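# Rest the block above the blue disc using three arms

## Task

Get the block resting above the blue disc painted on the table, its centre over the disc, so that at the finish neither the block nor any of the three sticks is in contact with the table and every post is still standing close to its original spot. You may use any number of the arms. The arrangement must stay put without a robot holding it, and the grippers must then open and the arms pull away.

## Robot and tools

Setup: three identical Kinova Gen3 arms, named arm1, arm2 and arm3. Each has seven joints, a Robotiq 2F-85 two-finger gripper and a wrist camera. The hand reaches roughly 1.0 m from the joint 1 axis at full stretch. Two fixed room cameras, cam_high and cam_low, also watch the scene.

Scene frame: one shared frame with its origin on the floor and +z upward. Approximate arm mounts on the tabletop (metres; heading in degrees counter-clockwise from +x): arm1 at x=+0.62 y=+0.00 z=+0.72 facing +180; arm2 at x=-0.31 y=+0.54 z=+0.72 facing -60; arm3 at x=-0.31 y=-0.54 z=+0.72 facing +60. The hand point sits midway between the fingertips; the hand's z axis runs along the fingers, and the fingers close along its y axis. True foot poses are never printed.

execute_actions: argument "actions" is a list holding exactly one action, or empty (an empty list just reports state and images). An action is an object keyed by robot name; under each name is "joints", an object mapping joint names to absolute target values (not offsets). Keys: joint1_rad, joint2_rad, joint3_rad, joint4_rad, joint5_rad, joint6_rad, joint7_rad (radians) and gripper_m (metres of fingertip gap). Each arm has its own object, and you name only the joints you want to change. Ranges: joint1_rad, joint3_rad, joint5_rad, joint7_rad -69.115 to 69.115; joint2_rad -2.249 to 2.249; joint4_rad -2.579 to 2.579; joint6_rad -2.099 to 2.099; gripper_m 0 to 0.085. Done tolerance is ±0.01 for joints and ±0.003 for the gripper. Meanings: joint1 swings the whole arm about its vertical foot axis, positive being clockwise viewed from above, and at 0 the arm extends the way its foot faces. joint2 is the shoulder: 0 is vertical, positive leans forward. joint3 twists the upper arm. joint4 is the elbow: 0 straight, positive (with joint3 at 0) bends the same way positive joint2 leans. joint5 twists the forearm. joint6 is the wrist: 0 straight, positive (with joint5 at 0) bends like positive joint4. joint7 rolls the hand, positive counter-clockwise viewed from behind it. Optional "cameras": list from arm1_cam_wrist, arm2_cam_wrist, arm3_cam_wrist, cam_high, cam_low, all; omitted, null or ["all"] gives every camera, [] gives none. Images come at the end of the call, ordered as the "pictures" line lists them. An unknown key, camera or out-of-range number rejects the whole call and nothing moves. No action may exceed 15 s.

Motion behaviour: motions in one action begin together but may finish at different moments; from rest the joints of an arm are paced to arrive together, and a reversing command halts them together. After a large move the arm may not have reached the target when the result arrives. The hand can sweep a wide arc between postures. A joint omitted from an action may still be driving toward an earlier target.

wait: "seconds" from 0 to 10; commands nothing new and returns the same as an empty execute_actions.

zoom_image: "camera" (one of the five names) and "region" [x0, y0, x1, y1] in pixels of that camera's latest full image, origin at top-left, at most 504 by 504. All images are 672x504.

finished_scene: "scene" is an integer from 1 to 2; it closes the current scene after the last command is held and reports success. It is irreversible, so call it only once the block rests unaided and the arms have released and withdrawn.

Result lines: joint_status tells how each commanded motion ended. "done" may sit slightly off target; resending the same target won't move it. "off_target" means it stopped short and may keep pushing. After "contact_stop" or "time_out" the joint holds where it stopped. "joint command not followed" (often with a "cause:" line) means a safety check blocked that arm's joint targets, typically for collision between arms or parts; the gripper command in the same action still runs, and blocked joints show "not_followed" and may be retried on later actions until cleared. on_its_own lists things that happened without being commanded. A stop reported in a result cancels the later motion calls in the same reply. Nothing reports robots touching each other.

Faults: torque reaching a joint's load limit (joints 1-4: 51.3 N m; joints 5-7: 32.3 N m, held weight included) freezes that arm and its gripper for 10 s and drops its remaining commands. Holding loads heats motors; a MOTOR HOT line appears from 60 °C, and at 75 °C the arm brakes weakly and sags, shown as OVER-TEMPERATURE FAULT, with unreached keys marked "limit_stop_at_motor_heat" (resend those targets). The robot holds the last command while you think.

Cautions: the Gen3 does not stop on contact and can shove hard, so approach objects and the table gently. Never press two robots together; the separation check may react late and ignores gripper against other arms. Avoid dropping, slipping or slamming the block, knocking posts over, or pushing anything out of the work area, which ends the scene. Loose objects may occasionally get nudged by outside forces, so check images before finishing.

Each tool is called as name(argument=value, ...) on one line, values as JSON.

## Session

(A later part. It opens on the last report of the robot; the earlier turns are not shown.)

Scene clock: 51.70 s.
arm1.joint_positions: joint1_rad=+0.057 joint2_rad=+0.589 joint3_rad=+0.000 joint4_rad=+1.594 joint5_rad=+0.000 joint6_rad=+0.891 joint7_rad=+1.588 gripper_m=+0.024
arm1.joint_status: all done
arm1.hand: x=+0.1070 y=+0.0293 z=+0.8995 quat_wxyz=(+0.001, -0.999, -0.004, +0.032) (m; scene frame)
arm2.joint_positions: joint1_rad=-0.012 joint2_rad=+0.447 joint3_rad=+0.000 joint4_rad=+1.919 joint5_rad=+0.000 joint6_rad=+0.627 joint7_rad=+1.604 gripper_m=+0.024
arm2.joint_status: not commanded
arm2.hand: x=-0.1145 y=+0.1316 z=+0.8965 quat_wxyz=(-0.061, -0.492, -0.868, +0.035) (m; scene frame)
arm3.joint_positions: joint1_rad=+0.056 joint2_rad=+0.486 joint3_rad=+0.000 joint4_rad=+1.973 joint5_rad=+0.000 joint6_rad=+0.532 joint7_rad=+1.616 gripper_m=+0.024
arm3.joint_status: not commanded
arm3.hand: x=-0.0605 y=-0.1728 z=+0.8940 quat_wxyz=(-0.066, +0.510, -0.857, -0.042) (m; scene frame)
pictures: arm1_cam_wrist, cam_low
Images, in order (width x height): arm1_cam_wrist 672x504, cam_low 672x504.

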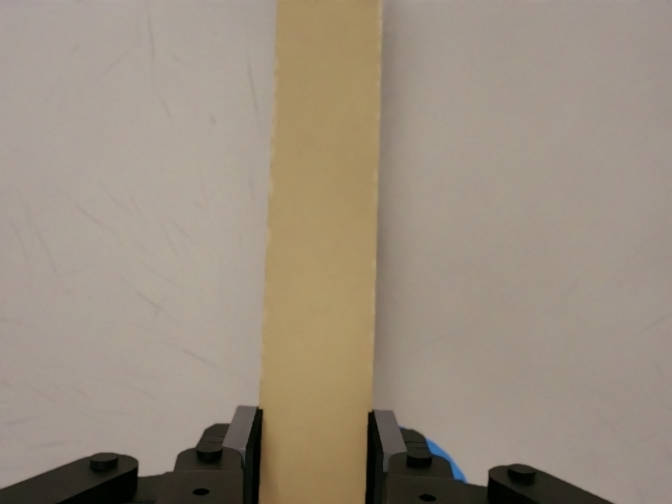

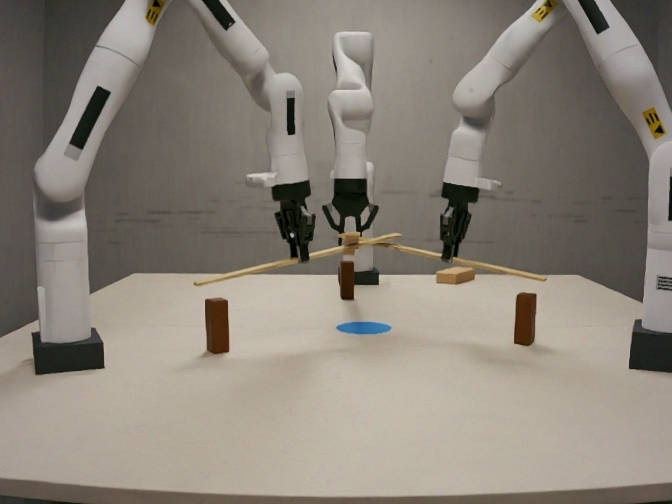

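execute_actions(actions=[{"arm1":{"joints":{"joint1_rad":0.0647,"joint2_rad":0.4836,"joint4_rad":1.8024,"joint6_rad":0.7856,"joint7_rad":1.62}}}], cameras=["arm1_cam_wrist","cam_high","cam_low"])

zoom_image(camera="cam_low", region=[280, 200, 440, 320])

zoom_image(camera="cam_high", region=[230, 130, 470, 330])

Scene clock: 53.37 s.
arm1.joint_positions: joint1_rad=+0.065 joint2_rad=+0.485 joint3_rad=+0.000 joint4_rad=+1.803 joint5_rad=+0.000 joint6_rad=+0.786 joint7_rad=+1.620 gripper_m=+0.024
arm1.joint_status: all done
arm1.hand: x=+0.1654 y=+0.0324 z=+0.8959 quat_wxyz=(+0.001, -0.999, -0.016, +0.031) (m; scene frame)
arm2.joint_positions: joint1_rad=-0.012 joint2_rad=+0.447 joint3_rad=+0.000 joint4_rad=+1.919 joint5_rad=+0.000 joint6_rad=+0.627 joint7_rad=+1.604 gripper_m=+0.024
arm2.joint_status: not commanded
arm2.hand: x=-0.1145 y=+0.1315 z=+0.8966 quat_wxyz=(-0.061, -0.492, -0.868, +0.036) (m; scene frame)
arm3.joint_positions: joint1_rad=+0.057 joint2_rad=+0.485 joint3_rad=+0.001 joint4_rad=+1.972 joint5_rad=+0.000 joint6_rad=+0.531 joint7_rad=+1.615 gripper_m=+0.024
arm3.joint_status: not commanded
arm3.hand: x=-0.0593 y=-0.1723 z=+0.8948 quat_wxyz=(-0.068, +0.509, -0.857, -0.042) (m; scene frame)
pictures: arm1_cam_wrist, cam_high, cam_low
Images, in order (width x height): arm1_cam_wrist 672x504, cam_high 672x504, cam_low 672x504.

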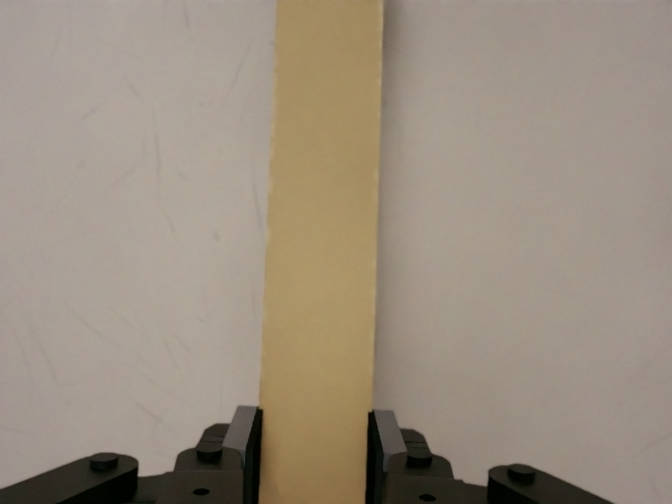

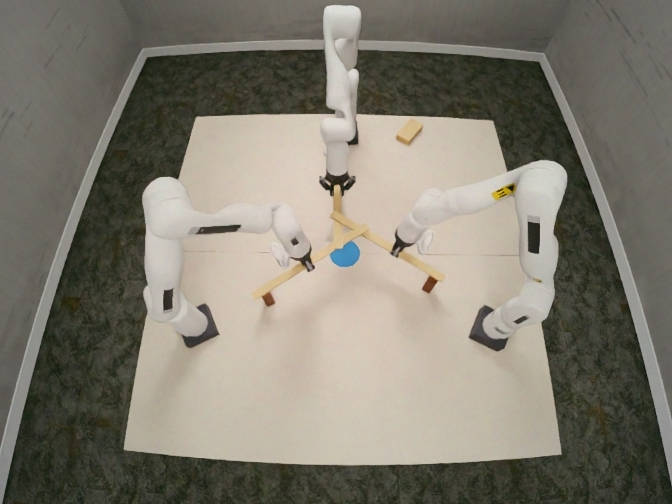

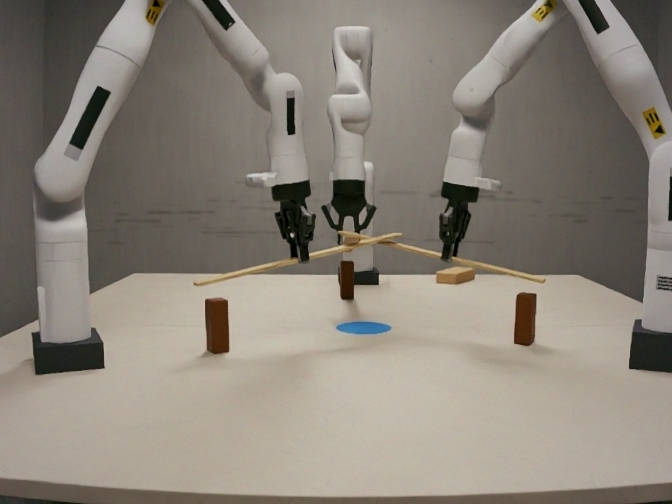

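Region (280, 200, 440, 320) of cam_low's 672x504 image, scaled by 3.150, with more detail than that image has; it fills the top 378 rows of this view, and the rest is white.

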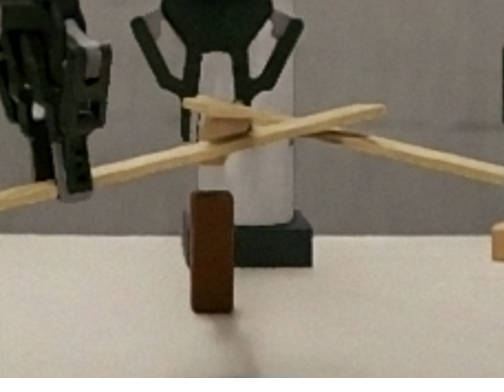

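Region (230, 130, 470, 330) of cam_high's 672x504 image, scaled by 2.100, with more detail than that image has.

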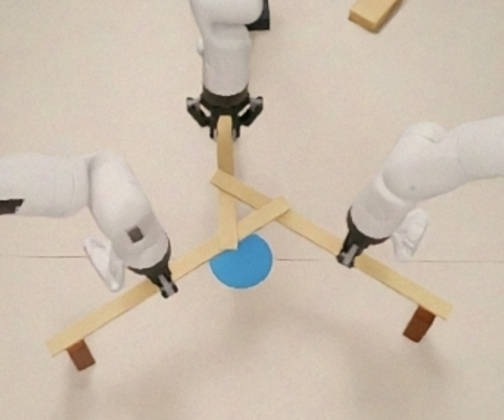

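execute_actions(actions=[{"arm1":{"joints":{"joint1_rad":0.059,"joint2_rad":0.5766,"joint4_rad":1.7464,"joint6_rad":0.8066,"joint7_rad":1.592}},"arm2":{"joints":{"joint1_rad":-0.018,"joint2_rad":0.5277,"joint4_rad":1.9072,"joint6_rad":0.6017,"joint7_rad":1.598}},"arm3":{"joints":{"joint2_rad":0.572,"joint4_rad":1.9442,"joint6_rad":0.5304}}}], cameras=["cam_high","cam_low"])

zoom_image(camera="cam_low", region=[170, 220, 420, 360])

zoom_image(camera="cam_low", region=[320, 220, 570, 360])

zoom_image(camera="cam_high", region=[230, 130, 470, 330])

Scene clock: 54.97 s.
arm1.joint_positions: joint1_rad=+0.059 joint2_rad=+0.579 joint3_rad=+0.000 joint4_rad=+1.749 joint5_rad=+0.000 joint6_rad=+0.808 joint7_rad=+1.592 gripper_m=+0.024
arm1.joint_status: all done
arm1.hand: x=+0.1591 y=+0.0299 z=+0.8661 quat_wxyz=(+0.000, -1.000, -0.005, +0.000) (m; scene frame)
arm2.joint_positions: joint1_rad=-0.017 joint2_rad=+0.527 joint3_rad=+0.001 joint4_rad=+1.907 joint5_rad=+0.000 joint6_rad=+0.602 joint7_rad=+1.598 gripper_m=+0.024
arm2.joint_status: all done
arm2.hand: x=-0.1129 y=+0.1323 z=+0.8641 quat_wxyz=(-0.042, -0.494, -0.868, +0.024) (m; scene frame)
arm3.joint_positions: joint1_rad=+0.056 joint2_rad=+0.571 joint3_rad=+0.000 joint4_rad=+1.944 joint5_rad=+0.000 joint6_rad=+0.530 joint7_rad=+1.616 gripper_m=+0.024
arm3.joint_status: all done
arm3.hand: x=-0.0606 y=-0.1718 z=+0.8635 quat_wxyz=(-0.043, +0.511, -0.858, -0.029) (m; scene frame)
pictures: cam_high, cam_low
Images, in order (width x height): cam_high 672x504, cam_low 672x504.

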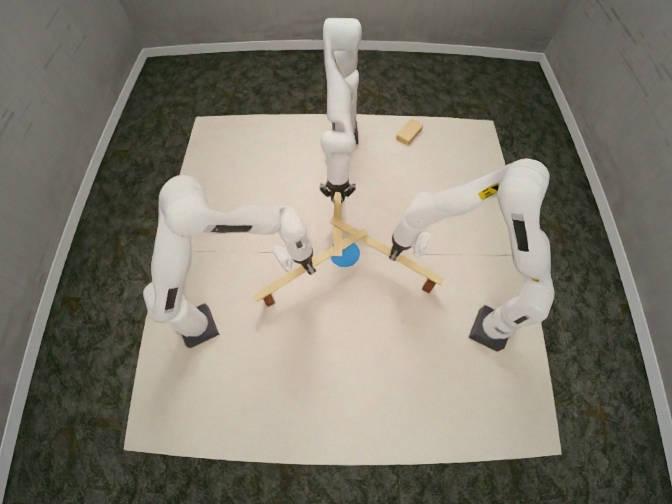

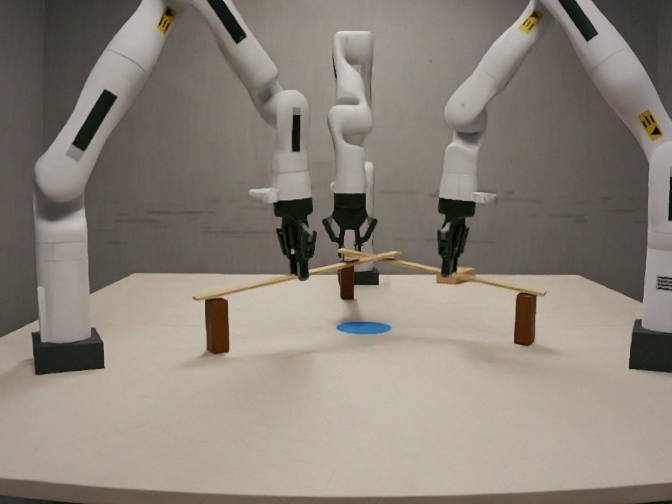

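Region (170, 220, 420, 360) of cam_low's 672x504 image, scaled by 2.016, with more detail than that image has; it fills the top 282 rows of this view, and the rest is white.

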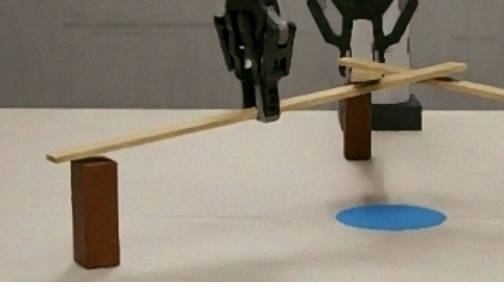

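Region (320, 220, 570, 360) of cam_low's 672x504 image, scaled by 2.016, with more detail than that image has; it fills the top 282 rows of this view, and the rest is white.

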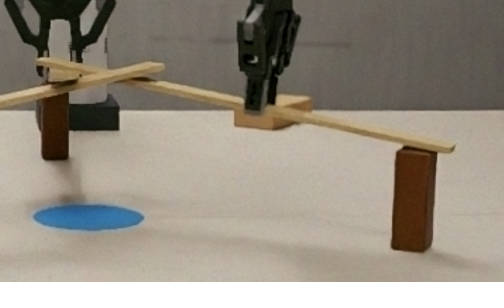

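Region (230, 130, 470, 330) of cam_high's 672x504 image, scaled by 2.100, with more detail than that image has.

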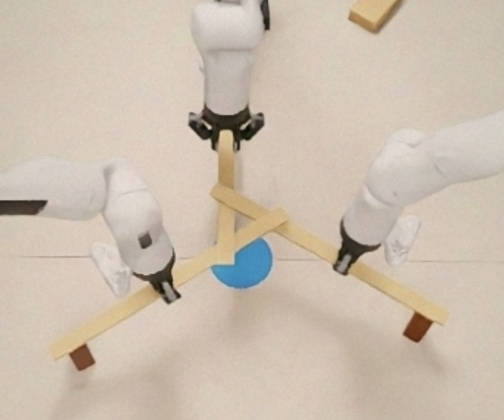

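execute_actions(actions=[{"arm1":{"joints":{"joint2_rad":0.5866,"joint4_rad":1.7524,"joint6_rad":0.7906}},"arm2":{"joints":{"joint2_rad":0.5387,"joint4_rad":1.9132,"joint6_rad":0.5847}},"arm3":{"joints":{"joint2_rad":0.584,"joint4_rad":1.949,"joint6_rad":0.5136}}}], cameras=["cam_low"])

zoom_image(camera="cam_low", region=[170, 220, 420, 360])

zoom_image(camera="cam_low", region=[320, 220, 570, 360])

Scene clock: 55.63 s.
arm1.joint_positions: joint1_rad=+0.060 joint2_rad=+0.586 joint3_rad=+0.001 joint4_rad=+1.755 joint5_rad=+0.000 joint6_rad=+0.794 joint7_rad=+1.592 gripper_m=+0.024
arm1.joint_status: all done
arm1.hand: x=+0.1592 y=+0.0303 z=+0.8616 quat_wxyz=(+0.000, -1.000, -0.005, +0.001) (m; scene frame)
arm2.joint_positions: joint1_rad=-0.017 joint2_rad=+0.537 joint3_rad=+0.001 joint4_rad=+1.914 joint5_rad=+0.000 joint6_rad=+0.586 joint7_rad=+1.598 gripper_m=+0.024
arm2.joint_status: all done
arm2.hand: x=-0.1131 y=+0.1330 z=+0.8587 quat_wxyz=(-0.042, -0.494, -0.868, +0.024) (m; scene frame)
arm3.joint_positions: joint1_rad=+0.056 joint2_rad=+0.578 joint3_rad=+0.000 joint4_rad=+1.949 joint5_rad=+0.000 joint6_rad=+0.515 joint7_rad=+1.616 gripper_m=+0.024
arm3.joint_status: all done
arm3.hand: x=-0.0606 y=-0.1715 z=+0.8597 quat_wxyz=(-0.044, +0.511, -0.858, -0.030) (m; scene frame)
pictures: cam_low
Images, in order (width x height): cam_low 672x504.

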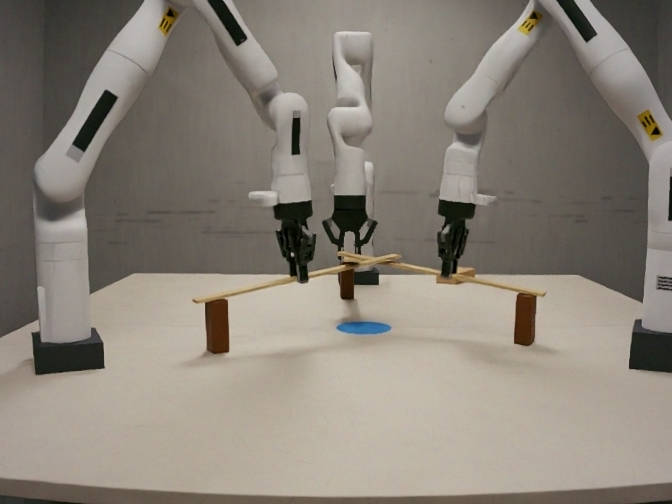

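Region (170, 220, 420, 360) of cam_low's 672x504 image, scaled by 2.016, with more detail than that image has; it fills the top 282 rows of this view, and the rest is white.

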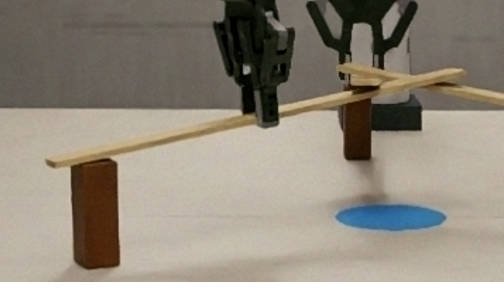

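Region (320, 220, 570, 360) of cam_low's 672x504 image, scaled by 2.016, with more detail than that image has; it fills the top 282 rows of this view, and the rest is white.

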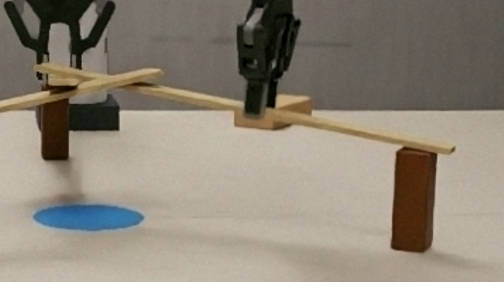

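execute_actions(actions=[{"arm1":{"joints":{"gripper_m":0.04}},"arm2":{"joints":{"gripper_m":0.04}},"arm3":{"joints":{"gripper_m":0.04}}}])

Scene clock: 56.57 s.
arm1.joint_positions: joint1_rad=+0.059 joint2_rad=+0.587 joint3_rad=+0.000 joint4_rad=+1.752 joint5_rad=+0.000 joint6_rad=+0.791 joint7_rad=+1.592 gripper_m=+0.040
arm1.joint_status: all done
arm1.hand: x=+0.1570 y=+0.0295 z=+0.8617 quat_wxyz=(+0.000, -1.000, -0.006, +0.003) (m; scene frame)
arm2.joint_positions: joint1_rad=-0.018 joint2_rad=+0.539 joint3_rad=+0.000 joint4_rad=+1.913 joint5_rad=+0.000 joint6_rad=+0.585 joint7_rad=+1.598 gripper_m=+0.040
arm2.joint_status: all done
arm2.hand: x=-0.1120 y=+0.1329 z=+0.8583 quat_wxyz=(-0.042, -0.493, -0.869, +0.024) (m; scene frame)
arm3.joint_positions: joint1_rad=+0.056 joint2_rad=+0.584 joint3_rad=+0.000 joint4_rad=+1.949 joint5_rad=+0.000 joint6_rad=+0.514 joint7_rad=+1.616 gripper_m=+0.040
arm3.joint_status: all done
arm3.hand: x=-0.0609 y=-0.1723 z=+0.8571 quat_wxyz=(-0.042, +0.511, -0.858, -0.029) (m; scene frame)
pictures: arm1_cam_wrist, arm2_cam_wrist, arm3_cam_wrist, cam_high, cam_low
Images, in order (width x height): arm1_cam_wrist 672x504, arm2_cam_wrist 672x504, arm3_cam_wrist 672x504, cam_high 672x504, cam_low 672x504.

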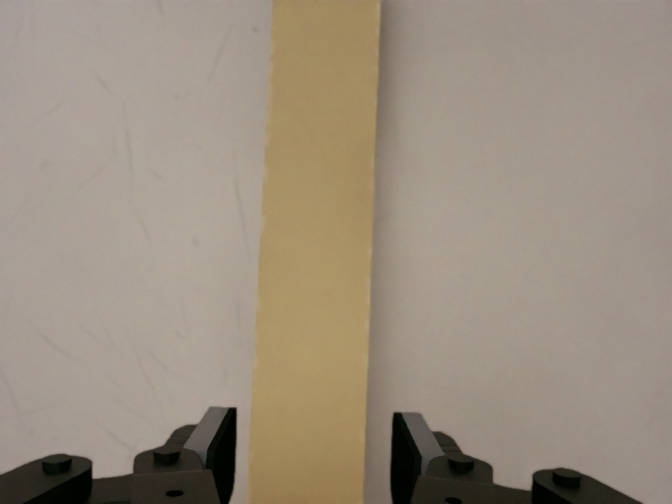

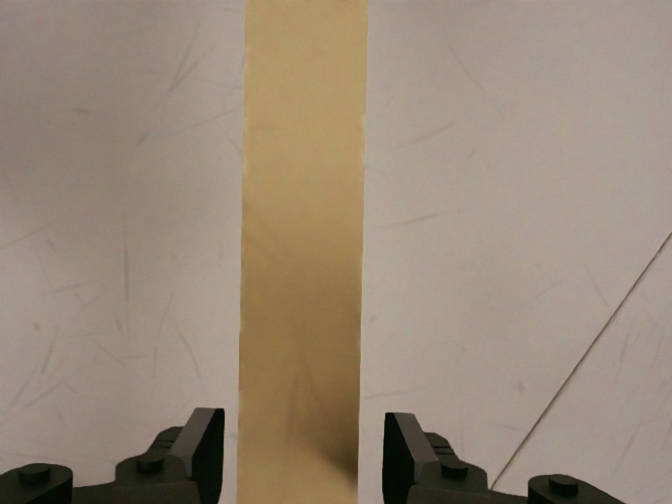

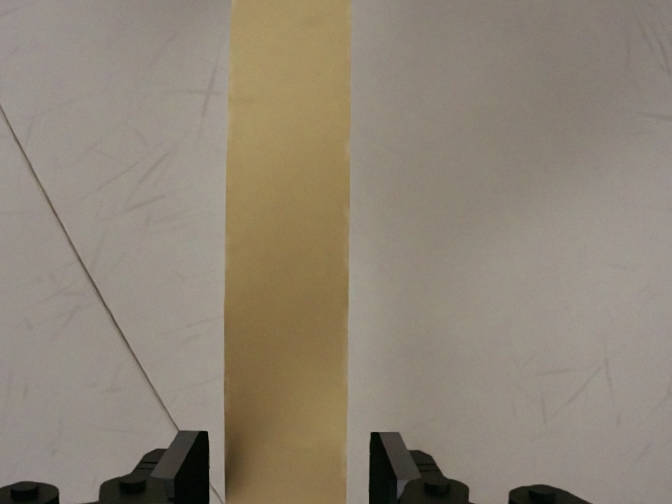

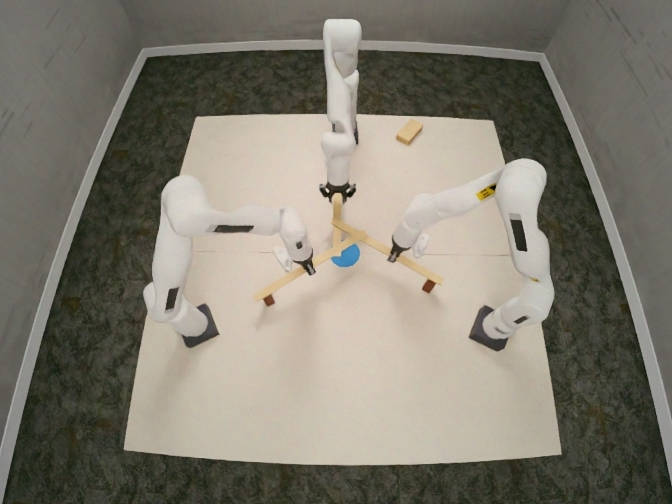

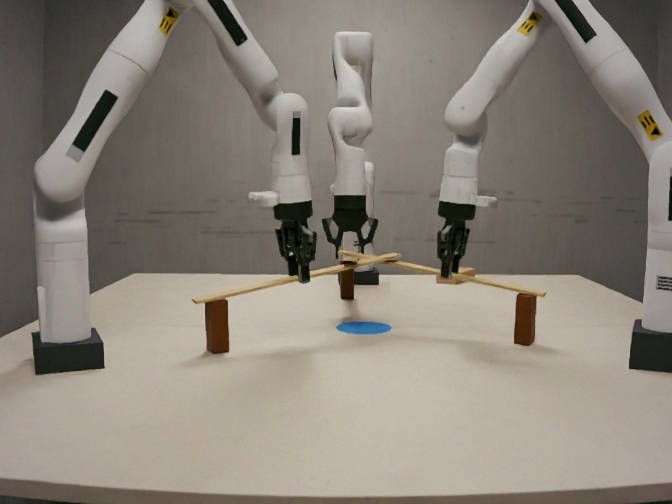

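execute_actions(actions=[{"arm1":{"joints":{"joint2_rad":0.45,"joint4_rad":1.78,"joint6_rad":0.91,"gripper_m":0.06}}}], cameras=[])

execute_actions(actions=[{"arm1":{"joints":{"joint1_rad":-1.627,"joint2_rad":0.25,"joint4_rad":2.2,"joint6_rad":0.69,"joint7_rad":2.376,"gripper_m":0.085}}}], cameras=["cam_high"])

zoom_image(camera="cam_high", region=[230, 130, 470, 330])

execute_actions(actions=[{"arm1":{"joints":{"joint2_rad":0.684,"joint4_rad":2.338,"joint6_rad":0.1195}}}], cameras=["arm1_cam_wrist","cam_low"])

Scene clock: 58.07 s.
arm1.joint_positions: joint1_rad=+0.059 joint2_rad=+0.450 joint3_rad=+0.000 joint4_rad=+1.780 joint5_rad=+0.000 joint6_rad=+0.910 joint7_rad=+1.592 gripper_m=+0.060
arm1.joint_status: all done
arm1.hand: x=+0.1874 y=+0.0292 z=+0.9161 quat_wxyz=(+0.000, -1.000, -0.006, -0.002) (m; scene frame)
arm2.joint_positions: joint1_rad=-0.018 joint2_rad=+0.539 joint3_rad=+0.000 joint4_rad=+1.913 joint5_rad=+0.000 joint6_rad=+0.585 joint7_rad=+1.598 gripper_m=+0.040
arm2.joint_status: not commanded
arm2.hand: x=-0.1120 y=+0.1329 z=+0.8583 quat_wxyz=(-0.042, -0.493, -0.869, +0.024) (m; scene frame)
arm3.joint_positions: joint1_rad=+0.056 joint2_rad=+0.584 joint3_rad=+0.000 joint4_rad=+1.949 joint5_rad=+0.000 joint6_rad=+0.514 joint7_rad=+1.616 gripper_m=+0.040
arm3.joint_status: not commanded
arm3.hand: x=-0.0609 y=-0.1723 z=+0.8571 quat_wxyz=(-0.042, +0.511, -0.858, -0.029) (m; scene frame)
pictures: none
No camera images: the call's "cameras" was empty. Leave "cameras" out to get every camera's image.

Scene clock: 61.03 s.
arm1.joint_positions: joint1_rad=-1.627 joint2_rad=+0.250 joint3_rad=+0.000 joint4_rad=+2.200 joint5_rad=+0.000 joint6_rad=+0.690 joint7_rad=+2.376 gripper_m=+0.085
arm1.joint_status: all done
arm1.hand: x=+0.6265 y=-0.3060 z=+0.8976 quat_wxyz=(-0.003, -0.324, -0.946, +0.000) (m; scene frame)
arm2.joint_positions: joint1_rad=-0.018 joint2_rad=+0.539 joint3_rad=+0.000 joint4_rad=+1.913 joint5_rad=+0.000 joint6_rad=+0.585 joint7_rad=+1.598 gripper_m=+0.040
arm2.joint_status: not commanded
arm2.hand: x=-0.1120 y=+0.1329 z=+0.8583 quat_wxyz=(-0.042, -0.493, -0.869, +0.024) (m; scene frame)
arm3.joint_positions: joint1_rad=+0.056 joint2_rad=+0.584 joint3_rad=+0.000 joint4_rad=+1.949 joint5_rad=+0.000 joint6_rad=+0.514 joint7_rad=+1.616 gripper_m=+0.040
arm3.joint_status: not commanded
arm3.hand: x=-0.0609 y=-0.1723 z=+0.8571 quat_wxyz=(-0.042, +0.511, -0.858, -0.029) (m; scene frame)
pictures: cam_high
Images, in order (width x height): cam_high 672x504.

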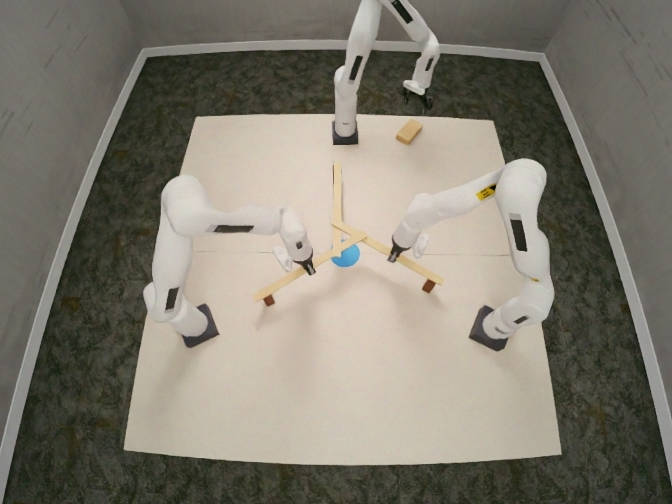

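Region (230, 130, 470, 330) of cam_high's 672x504 image, scaled by 2.100, with more detail than that image has.

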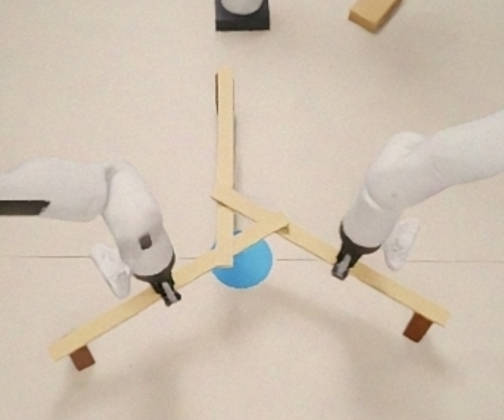

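Scene clock: 62.63 s.
arm1.joint_positions: joint1_rad=-1.627 joint2_rad=+0.684 joint3_rad=+0.000 joint4_rad=+2.338 joint5_rad=+0.000 joint6_rad=+0.120 joint7_rad=+2.376 gripper_m=+0.085
arm1.joint_status: all done
arm1.hand: x=+0.6272 y=-0.3044 z=+0.7462 quat_wxyz=(-0.003, -0.324, -0.946, -0.001) (m; scene frame)
arm2.joint_positions: joint1_rad=-0.018 joint2_rad=+0.539 joint3_rad=+0.000 joint4_rad=+1.913 joint5_rad=+0.000 joint6_rad=+0.585 joint7_rad=+1.598 gripper_m=+0.040
arm2.joint_status: not commanded
arm2.hand: x=-0.1120 y=+0.1329 z=+0.8583 quat_wxyz=(-0.042, -0.493, -0.869, +0.024) (m; scene frame)
arm3.joint_positions: joint1_rad=+0.056 joint2_rad=+0.584 joint3_rad=+0.000 joint4_rad=+1.949 joint5_rad=+0.000 joint6_rad=+0.514 joint7_rad=+1.616 gripper_m=+0.040
arm3.joint_status: not commanded
arm3.hand: x=-0.0609 y=-0.1723 z=+0.8571 quat_wxyz=(-0.042, +0.511, -0.858, -0.029) (m; scene frame)
pictures: arm1_cam_wrist, cam_low
Images, in order (width x height): arm1_cam_wrist 672x504, cam_low 672x504.

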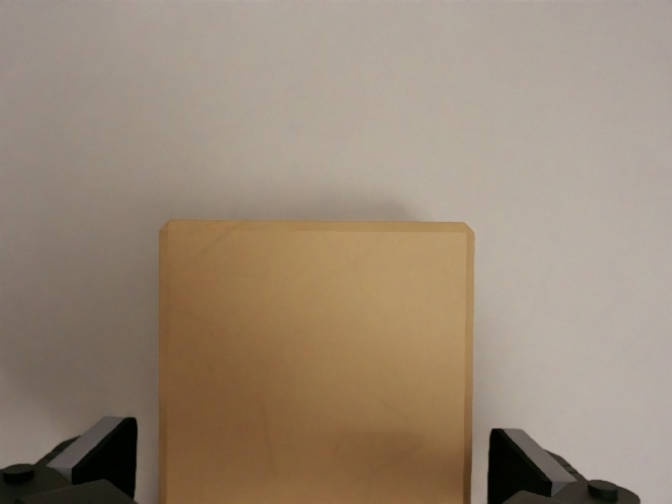

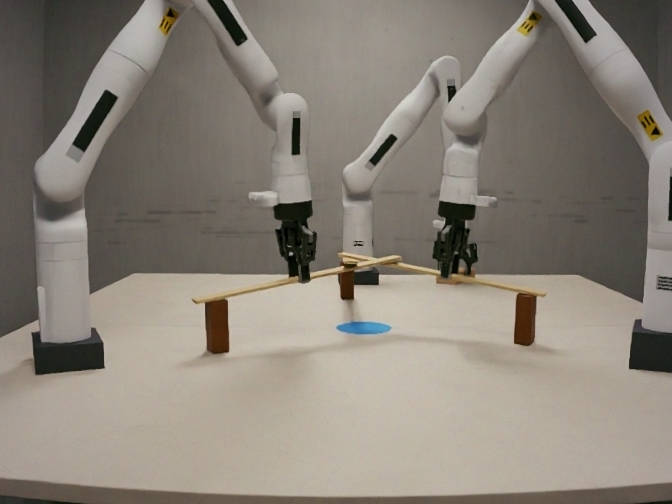

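execute_actions(actions=[{"arm1":{"joints":{"gripper_m":0.05}},"arm2":{"joints":{"joint2_rad":0.2,"joint6_rad":0.9,"gripper_m":0.05}},"arm3":{"joints":{"joint2_rad":0.2,"joint6_rad":0.9,"gripper_m":0.05}}}], cameras=[])

execute_actions(actions=[{"arm1":{"joints":{"joint2_rad":0.2,"joint4_rad":2.15,"joint6_rad":0.79}},"arm2":{"joints":{"joint2_rad":-0.3,"joint6_rad":1.4}},"arm3":{"joints":{"joint2_rad":-0.3,"joint6_rad":1.4}}}], cameras=[])

execute_actions(actions=[{"arm1":{"joints":{"joint1_rad":0.003,"joint2_rad":0.8378,"joint4_rad":0.93,"joint6_rad":1.3738,"joint7_rad":1.525}}}], cameras=["arm1_cam_wrist","cam_high","cam_low"])

zoom_image(camera="cam_low", region=[260, 150, 480, 340])

Scene clock: 64.73 s.
arm1.joint_positions: joint1_rad=-1.627 joint2_rad=+0.680 joint3_rad=+0.000 joint4_rad=+2.339 joint5_rad=+0.000 joint6_rad=+0.121 joint7_rad=+2.376 gripper_m=+0.067
arm1.joint_status: gripper_m off_target (ended at +0.067, target +0.050)
arm1.hand: x=+0.6272 y=-0.3042 z=+0.7472 quat_wxyz=(-0.003, -0.324, -0.946, +0.000) (m; scene frame)
arm2.joint_positions: joint1_rad=-0.018 joint2_rad=+0.200 joint3_rad=+0.000 joint4_rad=+1.913 joint5_rad=+0.000 joint6_rad=+0.900 joint7_rad=+1.598 gripper_m=+0.050
arm2.joint_status: all done
arm2.hand: x=-0.1392 y=+0.1804 z=+0.9910 quat_wxyz=(-0.052, -0.493, -0.868, +0.030) (m; scene frame)
arm3.joint_positions: joint1_rad=+0.056 joint2_rad=+0.200 joint3_rad=+0.000 joint4_rad=+1.949 joint5_rad=+0.000 joint6_rad=+0.900 joint7_rad=+1.616 gripper_m=+0.050
arm3.joint_status: all done
arm3.hand: x=-0.0938 y=-0.2302 z=+1.0040 quat_wxyz=(-0.041, +0.511, -0.858, -0.028) (m; scene frame)
pictures: none
No camera images: the call's "cameras" was empty. Leave "cameras" out to get every camera's image.

Scene clock: 66.43 s.
arm1.joint_positions: joint1_rad=-1.627 joint2_rad=+0.201 joint3_rad=+0.000 joint4_rad=+2.151 joint5_rad=+0.000 joint6_rad=+0.790 joint7_rad=+2.376 gripper_m=+0.067
arm1.joint_status: all done
arm1.hand: x=+0.6266 y=-0.3081 z=+0.9230 quat_wxyz=(-0.002, -0.324, -0.946, -0.001) (m; scene frame)
arm2.joint_positions: joint1_rad=-0.018 joint2_rad=-0.300 joint3_rad=+0.000 joint4_rad=+1.913 joint5_rad=+0.000 joint6_rad=+1.400 joint7_rad=+1.598 gripper_m=+0.050
arm2.joint_status: all done
arm2.hand: x=-0.2188 y=+0.3214 z=+1.1308 quat_wxyz=(-0.052, -0.493, -0.868, +0.030) (m; scene frame)
arm3.joint_positions: joint1_rad=+0.056 joint2_rad=-0.300 joint3_rad=+0.000 joint4_rad=+1.949 joint5_rad=+0.000 joint6_rad=+1.400 joint7_rad=+1.616 gripper_m=+0.050
arm3.joint_status: all done
arm3.hand: x=-0.1742 y=-0.3670 z=+1.1399 quat_wxyz=(-0.041, +0.511, -0.858, -0.028) (m; scene frame)
pictures: none
No camera images: the call's "cameras" was empty. Leave "cameras" out to get every camera's image.

Scene clock: 69.27 s.
arm1.joint_positions: joint1_rad=+0.003 joint2_rad=+0.840 joint3_rad=+0.000 joint4_rad=+0.931 joint5_rad=+0.000 joint6_rad=+1.374 joint7_rad=+1.525 gripper_m=+0.067
arm1.joint_status: all done
arm1.hand: x=-0.0019 y=-0.0038 z=+0.9472 quat_wxyz=(+0.000, -1.000, +0.000, -0.004) (m; scene frame)
arm2.joint_positions: joint1_rad=-0.018 joint2_rad=-0.300 joint3_rad=+0.000 joint4_rad=+1.913 joint5_rad=+0.000 joint6_rad=+1.400 joint7_rad=+1.598 gripper_m=+0.050
arm2.joint_status: not commanded
arm2.hand: x=-0.2188 y=+0.3214 z=+1.1309 quat_wxyz=(-0.052, -0.493, -0.868, +0.030) (m; scene frame)
arm3.joint_positions: joint1_rad=+0.056 joint2_rad=-0.300 joint3_rad=+0.000 joint4_rad=+1.949 joint5_rad=+0.000 joint6_rad=+1.400 joint7_rad=+1.616 gripper_m=+0.050
arm3.joint_status: not commanded
arm3.hand: x=-0.1742 y=-0.3670 z=+1.1399 quat_wxyz=(-0.041, +0.511, -0.858, -0.028) (m; scene frame)
pictures: arm1_cam_wrist, cam_high, cam_low
Images, in order (width x height): arm1_cam_wrist 672x504, cam_high 672x504, cam_low 672x504.

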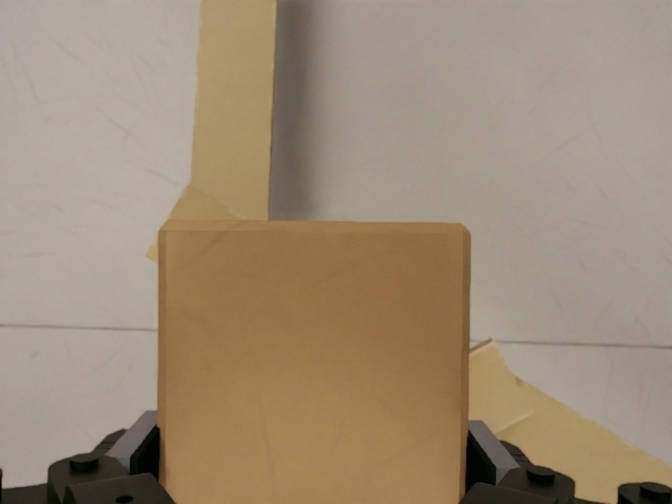

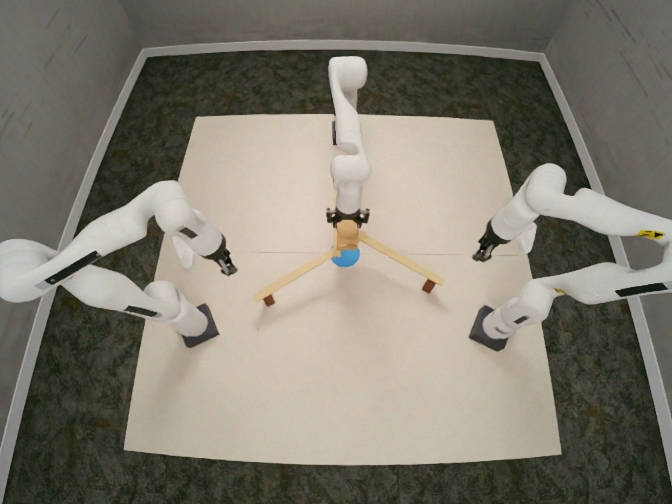

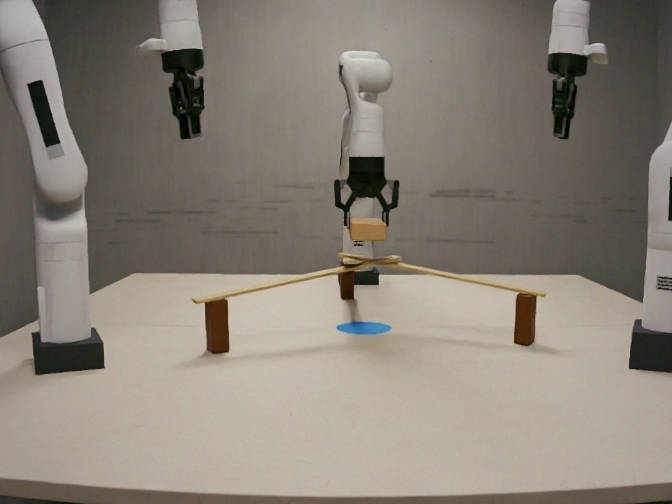

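Region (260, 150, 480, 340) of cam_low's 672x504 image, scaled by 2.291, with more detail than that image has; it fills the top 435 rows of this view, and the rest is white.

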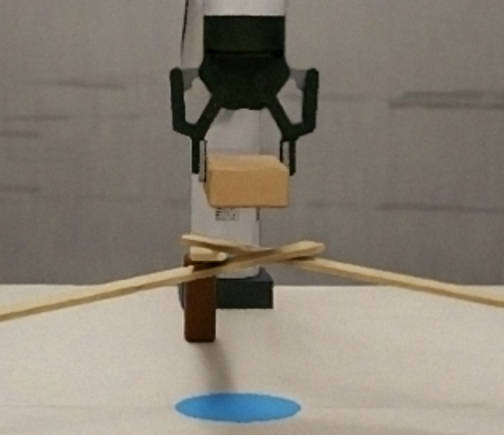

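execute_actions(actions=[{"arm1":{"joints":{"joint1_rad":0.017,"joint2_rad":0.8721,"joint4_rad":1.0147,"joint6_rad":1.2548,"joint7_rad":1.539}}}], cameras=["cam_low"])

zoom_image(camera="cam_low", region=[300, 200, 430, 300])

Scene clock: 70.40 s.
arm1.joint_positions: joint1_rad=+0.017 joint2_rad=+0.870 joint3_rad=+0.000 joint4_rad=+1.014 joint5_rad=+0.000 joint6_rad=+1.255 joint7_rad=+1.539 gripper_m=+0.067
arm1.joint_status: all done
arm1.hand: x=-0.0027 y=+0.0050 z=+0.9029 quat_wxyz=(+0.000, -1.000, +0.000, -0.002) (m; scene frame)
arm2.joint_positions: joint1_rad=-0.018 joint2_rad=-0.300 joint3_rad=+0.000 joint4_rad=+1.913 joint5_rad=+0.000 joint6_rad=+1.400 joint7_rad=+1.598 gripper_m=+0.050
arm2.joint_status: not commanded
arm2.hand: x=-0.2188 y=+0.3214 z=+1.1309 quat_wxyz=(-0.052, -0.493, -0.868, +0.030) (m; scene frame)
arm3.joint_positions: joint1_rad=+0.056 joint2_rad=-0.300 joint3_rad=+0.000 joint4_rad=+1.949 joint5_rad=+0.000 joint6_rad=+1.400 joint7_rad=+1.616 gripper_m=+0.050
arm3.joint_status: not commanded
arm3.hand: x=-0.1742 y=-0.3670 z=+1.1399 quat_wxyz=(-0.041, +0.511, -0.858, -0.028) (m; scene frame)
pictures: cam_low
Images, in order (width x height): cam_low 672x504.

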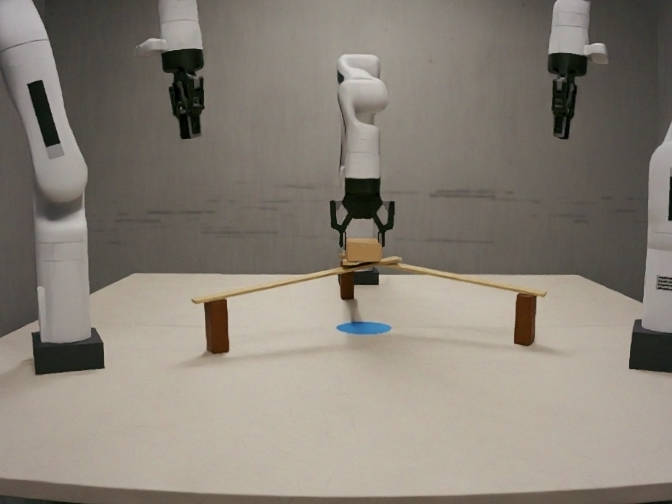

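Region (300, 200, 430, 300) of cam_low's 672x504 image, scaled by 3.877, with more detail than that image has; it fills the top 388 rows of this view, and the rest is white.

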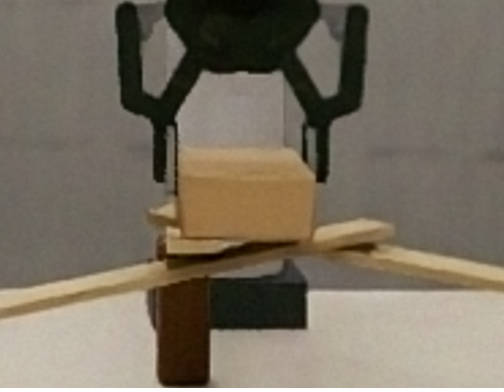

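Already in contact, it appears. Release.

execute_actions(actions=[{"arm1":{"joints":{"joint2_rad":0.870,"gripper_m":0.085}}}], cameras=[])

execute_actions(actions=[{"arm1":{"joints":{"joint2_rad":0.4,"joint4_rad":1.2,"joint6_rad":1.5}}}], cameras=["cam_high","cam_low"])

zoom_image(camera="cam_low", region=[170, 200, 570, 360])

zoom_image(camera="cam_high", region=[230, 130, 470, 330])

Scene clock: 71.50 s.
arm1.joint_positions: joint1_rad=+0.017 joint2_rad=+0.870 joint3_rad=+0.000 joint4_rad=+1.015 joint5_rad=+0.000 joint6_rad=+1.255 joint7_rad=+1.539 gripper_m=+0.085
arm1.joint_status: all done
arm1.hand: x=-0.0025 y=+0.0050 z=+0.9030 quat_wxyz=(+0.000, -1.000, +0.000, -0.002) (m; scene frame)
arm2.joint_positions: joint1_rad=-0.018 joint2_rad=-0.300 joint3_rad=+0.000 joint4_rad=+1.913 joint5_rad=+0.000 joint6_rad=+1.400 joint7_rad=+1.598 gripper_m=+0.050
arm2.joint_status: not commanded
arm2.hand: x=-0.2188 y=+0.3214 z=+1.1309 quat_wxyz=(-0.052, -0.493, -0.868, +0.030) (m; scene frame)
arm3.joint_positions: joint1_rad=+0.056 joint2_rad=-0.300 joint3_rad=+0.000 joint4_rad=+1.949 joint5_rad=+0.000 joint6_rad=+1.400 joint7_rad=+1.616 gripper_m=+0.050
arm3.joint_status: not commanded
arm3.hand: x=-0.1742 y=-0.3670 z=+1.1399 quat_wxyz=(-0.041, +0.511, -0.858, -0.028) (m; scene frame)
pictures: none
No camera images: the call's "cameras" was empty. Leave "cameras" out to get every camera's image.

Scene clock: 73.17 s.
arm1.joint_positions: joint1_rad=+0.017 joint2_rad=+0.400 joint3_rad=+0.000 joint4_rad=+1.200 joint5_rad=+0.000 joint6_rad=+1.500 joint7_rad=+1.539 gripper_m=+0.085
arm1.joint_status: all done
arm1.hand: x=+0.1266 y=+0.0091 z=+1.1080 quat_wxyz=(-0.001, -1.000, +0.000, +0.018) (m; scene frame)
arm2.joint_positions: joint1_rad=-0.018 joint2_rad=-0.300 joint3_rad=+0.000 joint4_rad=+1.913 joint5_rad=+0.000 joint6_rad=+1.400 joint7_rad=+1.598 gripper_m=+0.050
arm2.joint_status: not commanded
arm2.hand: x=-0.2188 y=+0.3214 z=+1.1309 quat_wxyz=(-0.052, -0.493, -0.868, +0.030) (m; scene frame)
arm3.joint_positions: joint1_rad=+0.056 joint2_rad=-0.300 joint3_rad=+0.000 joint4_rad=+1.949 joint5_rad=+0.000 joint6_rad=+1.400 joint7_rad=+1.616 gripper_m=+0.050
arm3.joint_status: not commanded
arm3.hand: x=-0.1742 y=-0.3670 z=+1.1399 quat_wxyz=(-0.041, +0.511, -0.858, -0.028) (m; scene frame)
pictures: cam_high, cam_low
Images, in order (width x height): cam_high 672x504, cam_low 672x504.

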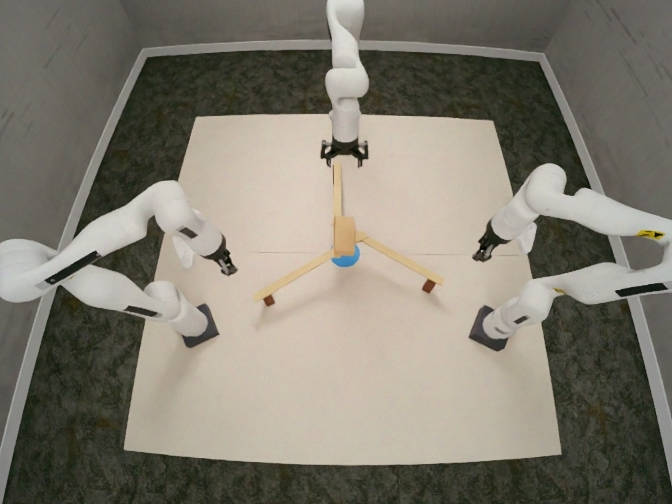

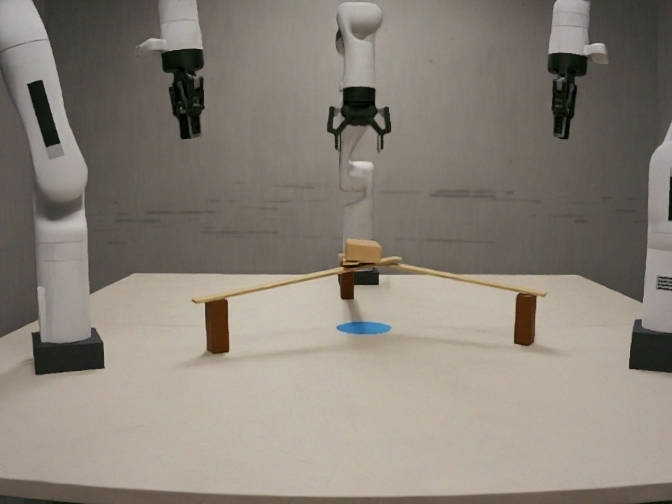

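Region (170, 200, 570, 360) of cam_low's 672x504 image, scaled by 1.260, with more detail than that image has; it fills the top 202 rows of this view, and the rest is white.

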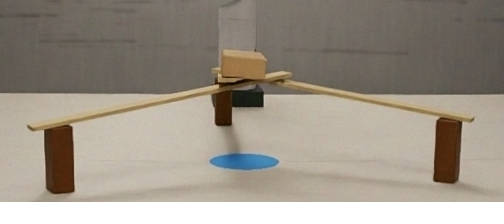

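Region (230, 130, 470, 330) of cam_high's 672x504 image, scaled by 2.100, with more detail than that image has.

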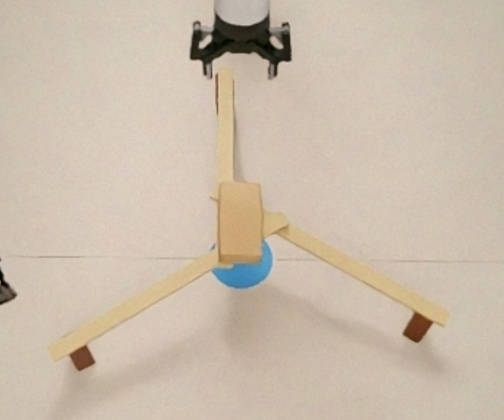

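finished_scene(scene=1)

The scene is finished: the task was done.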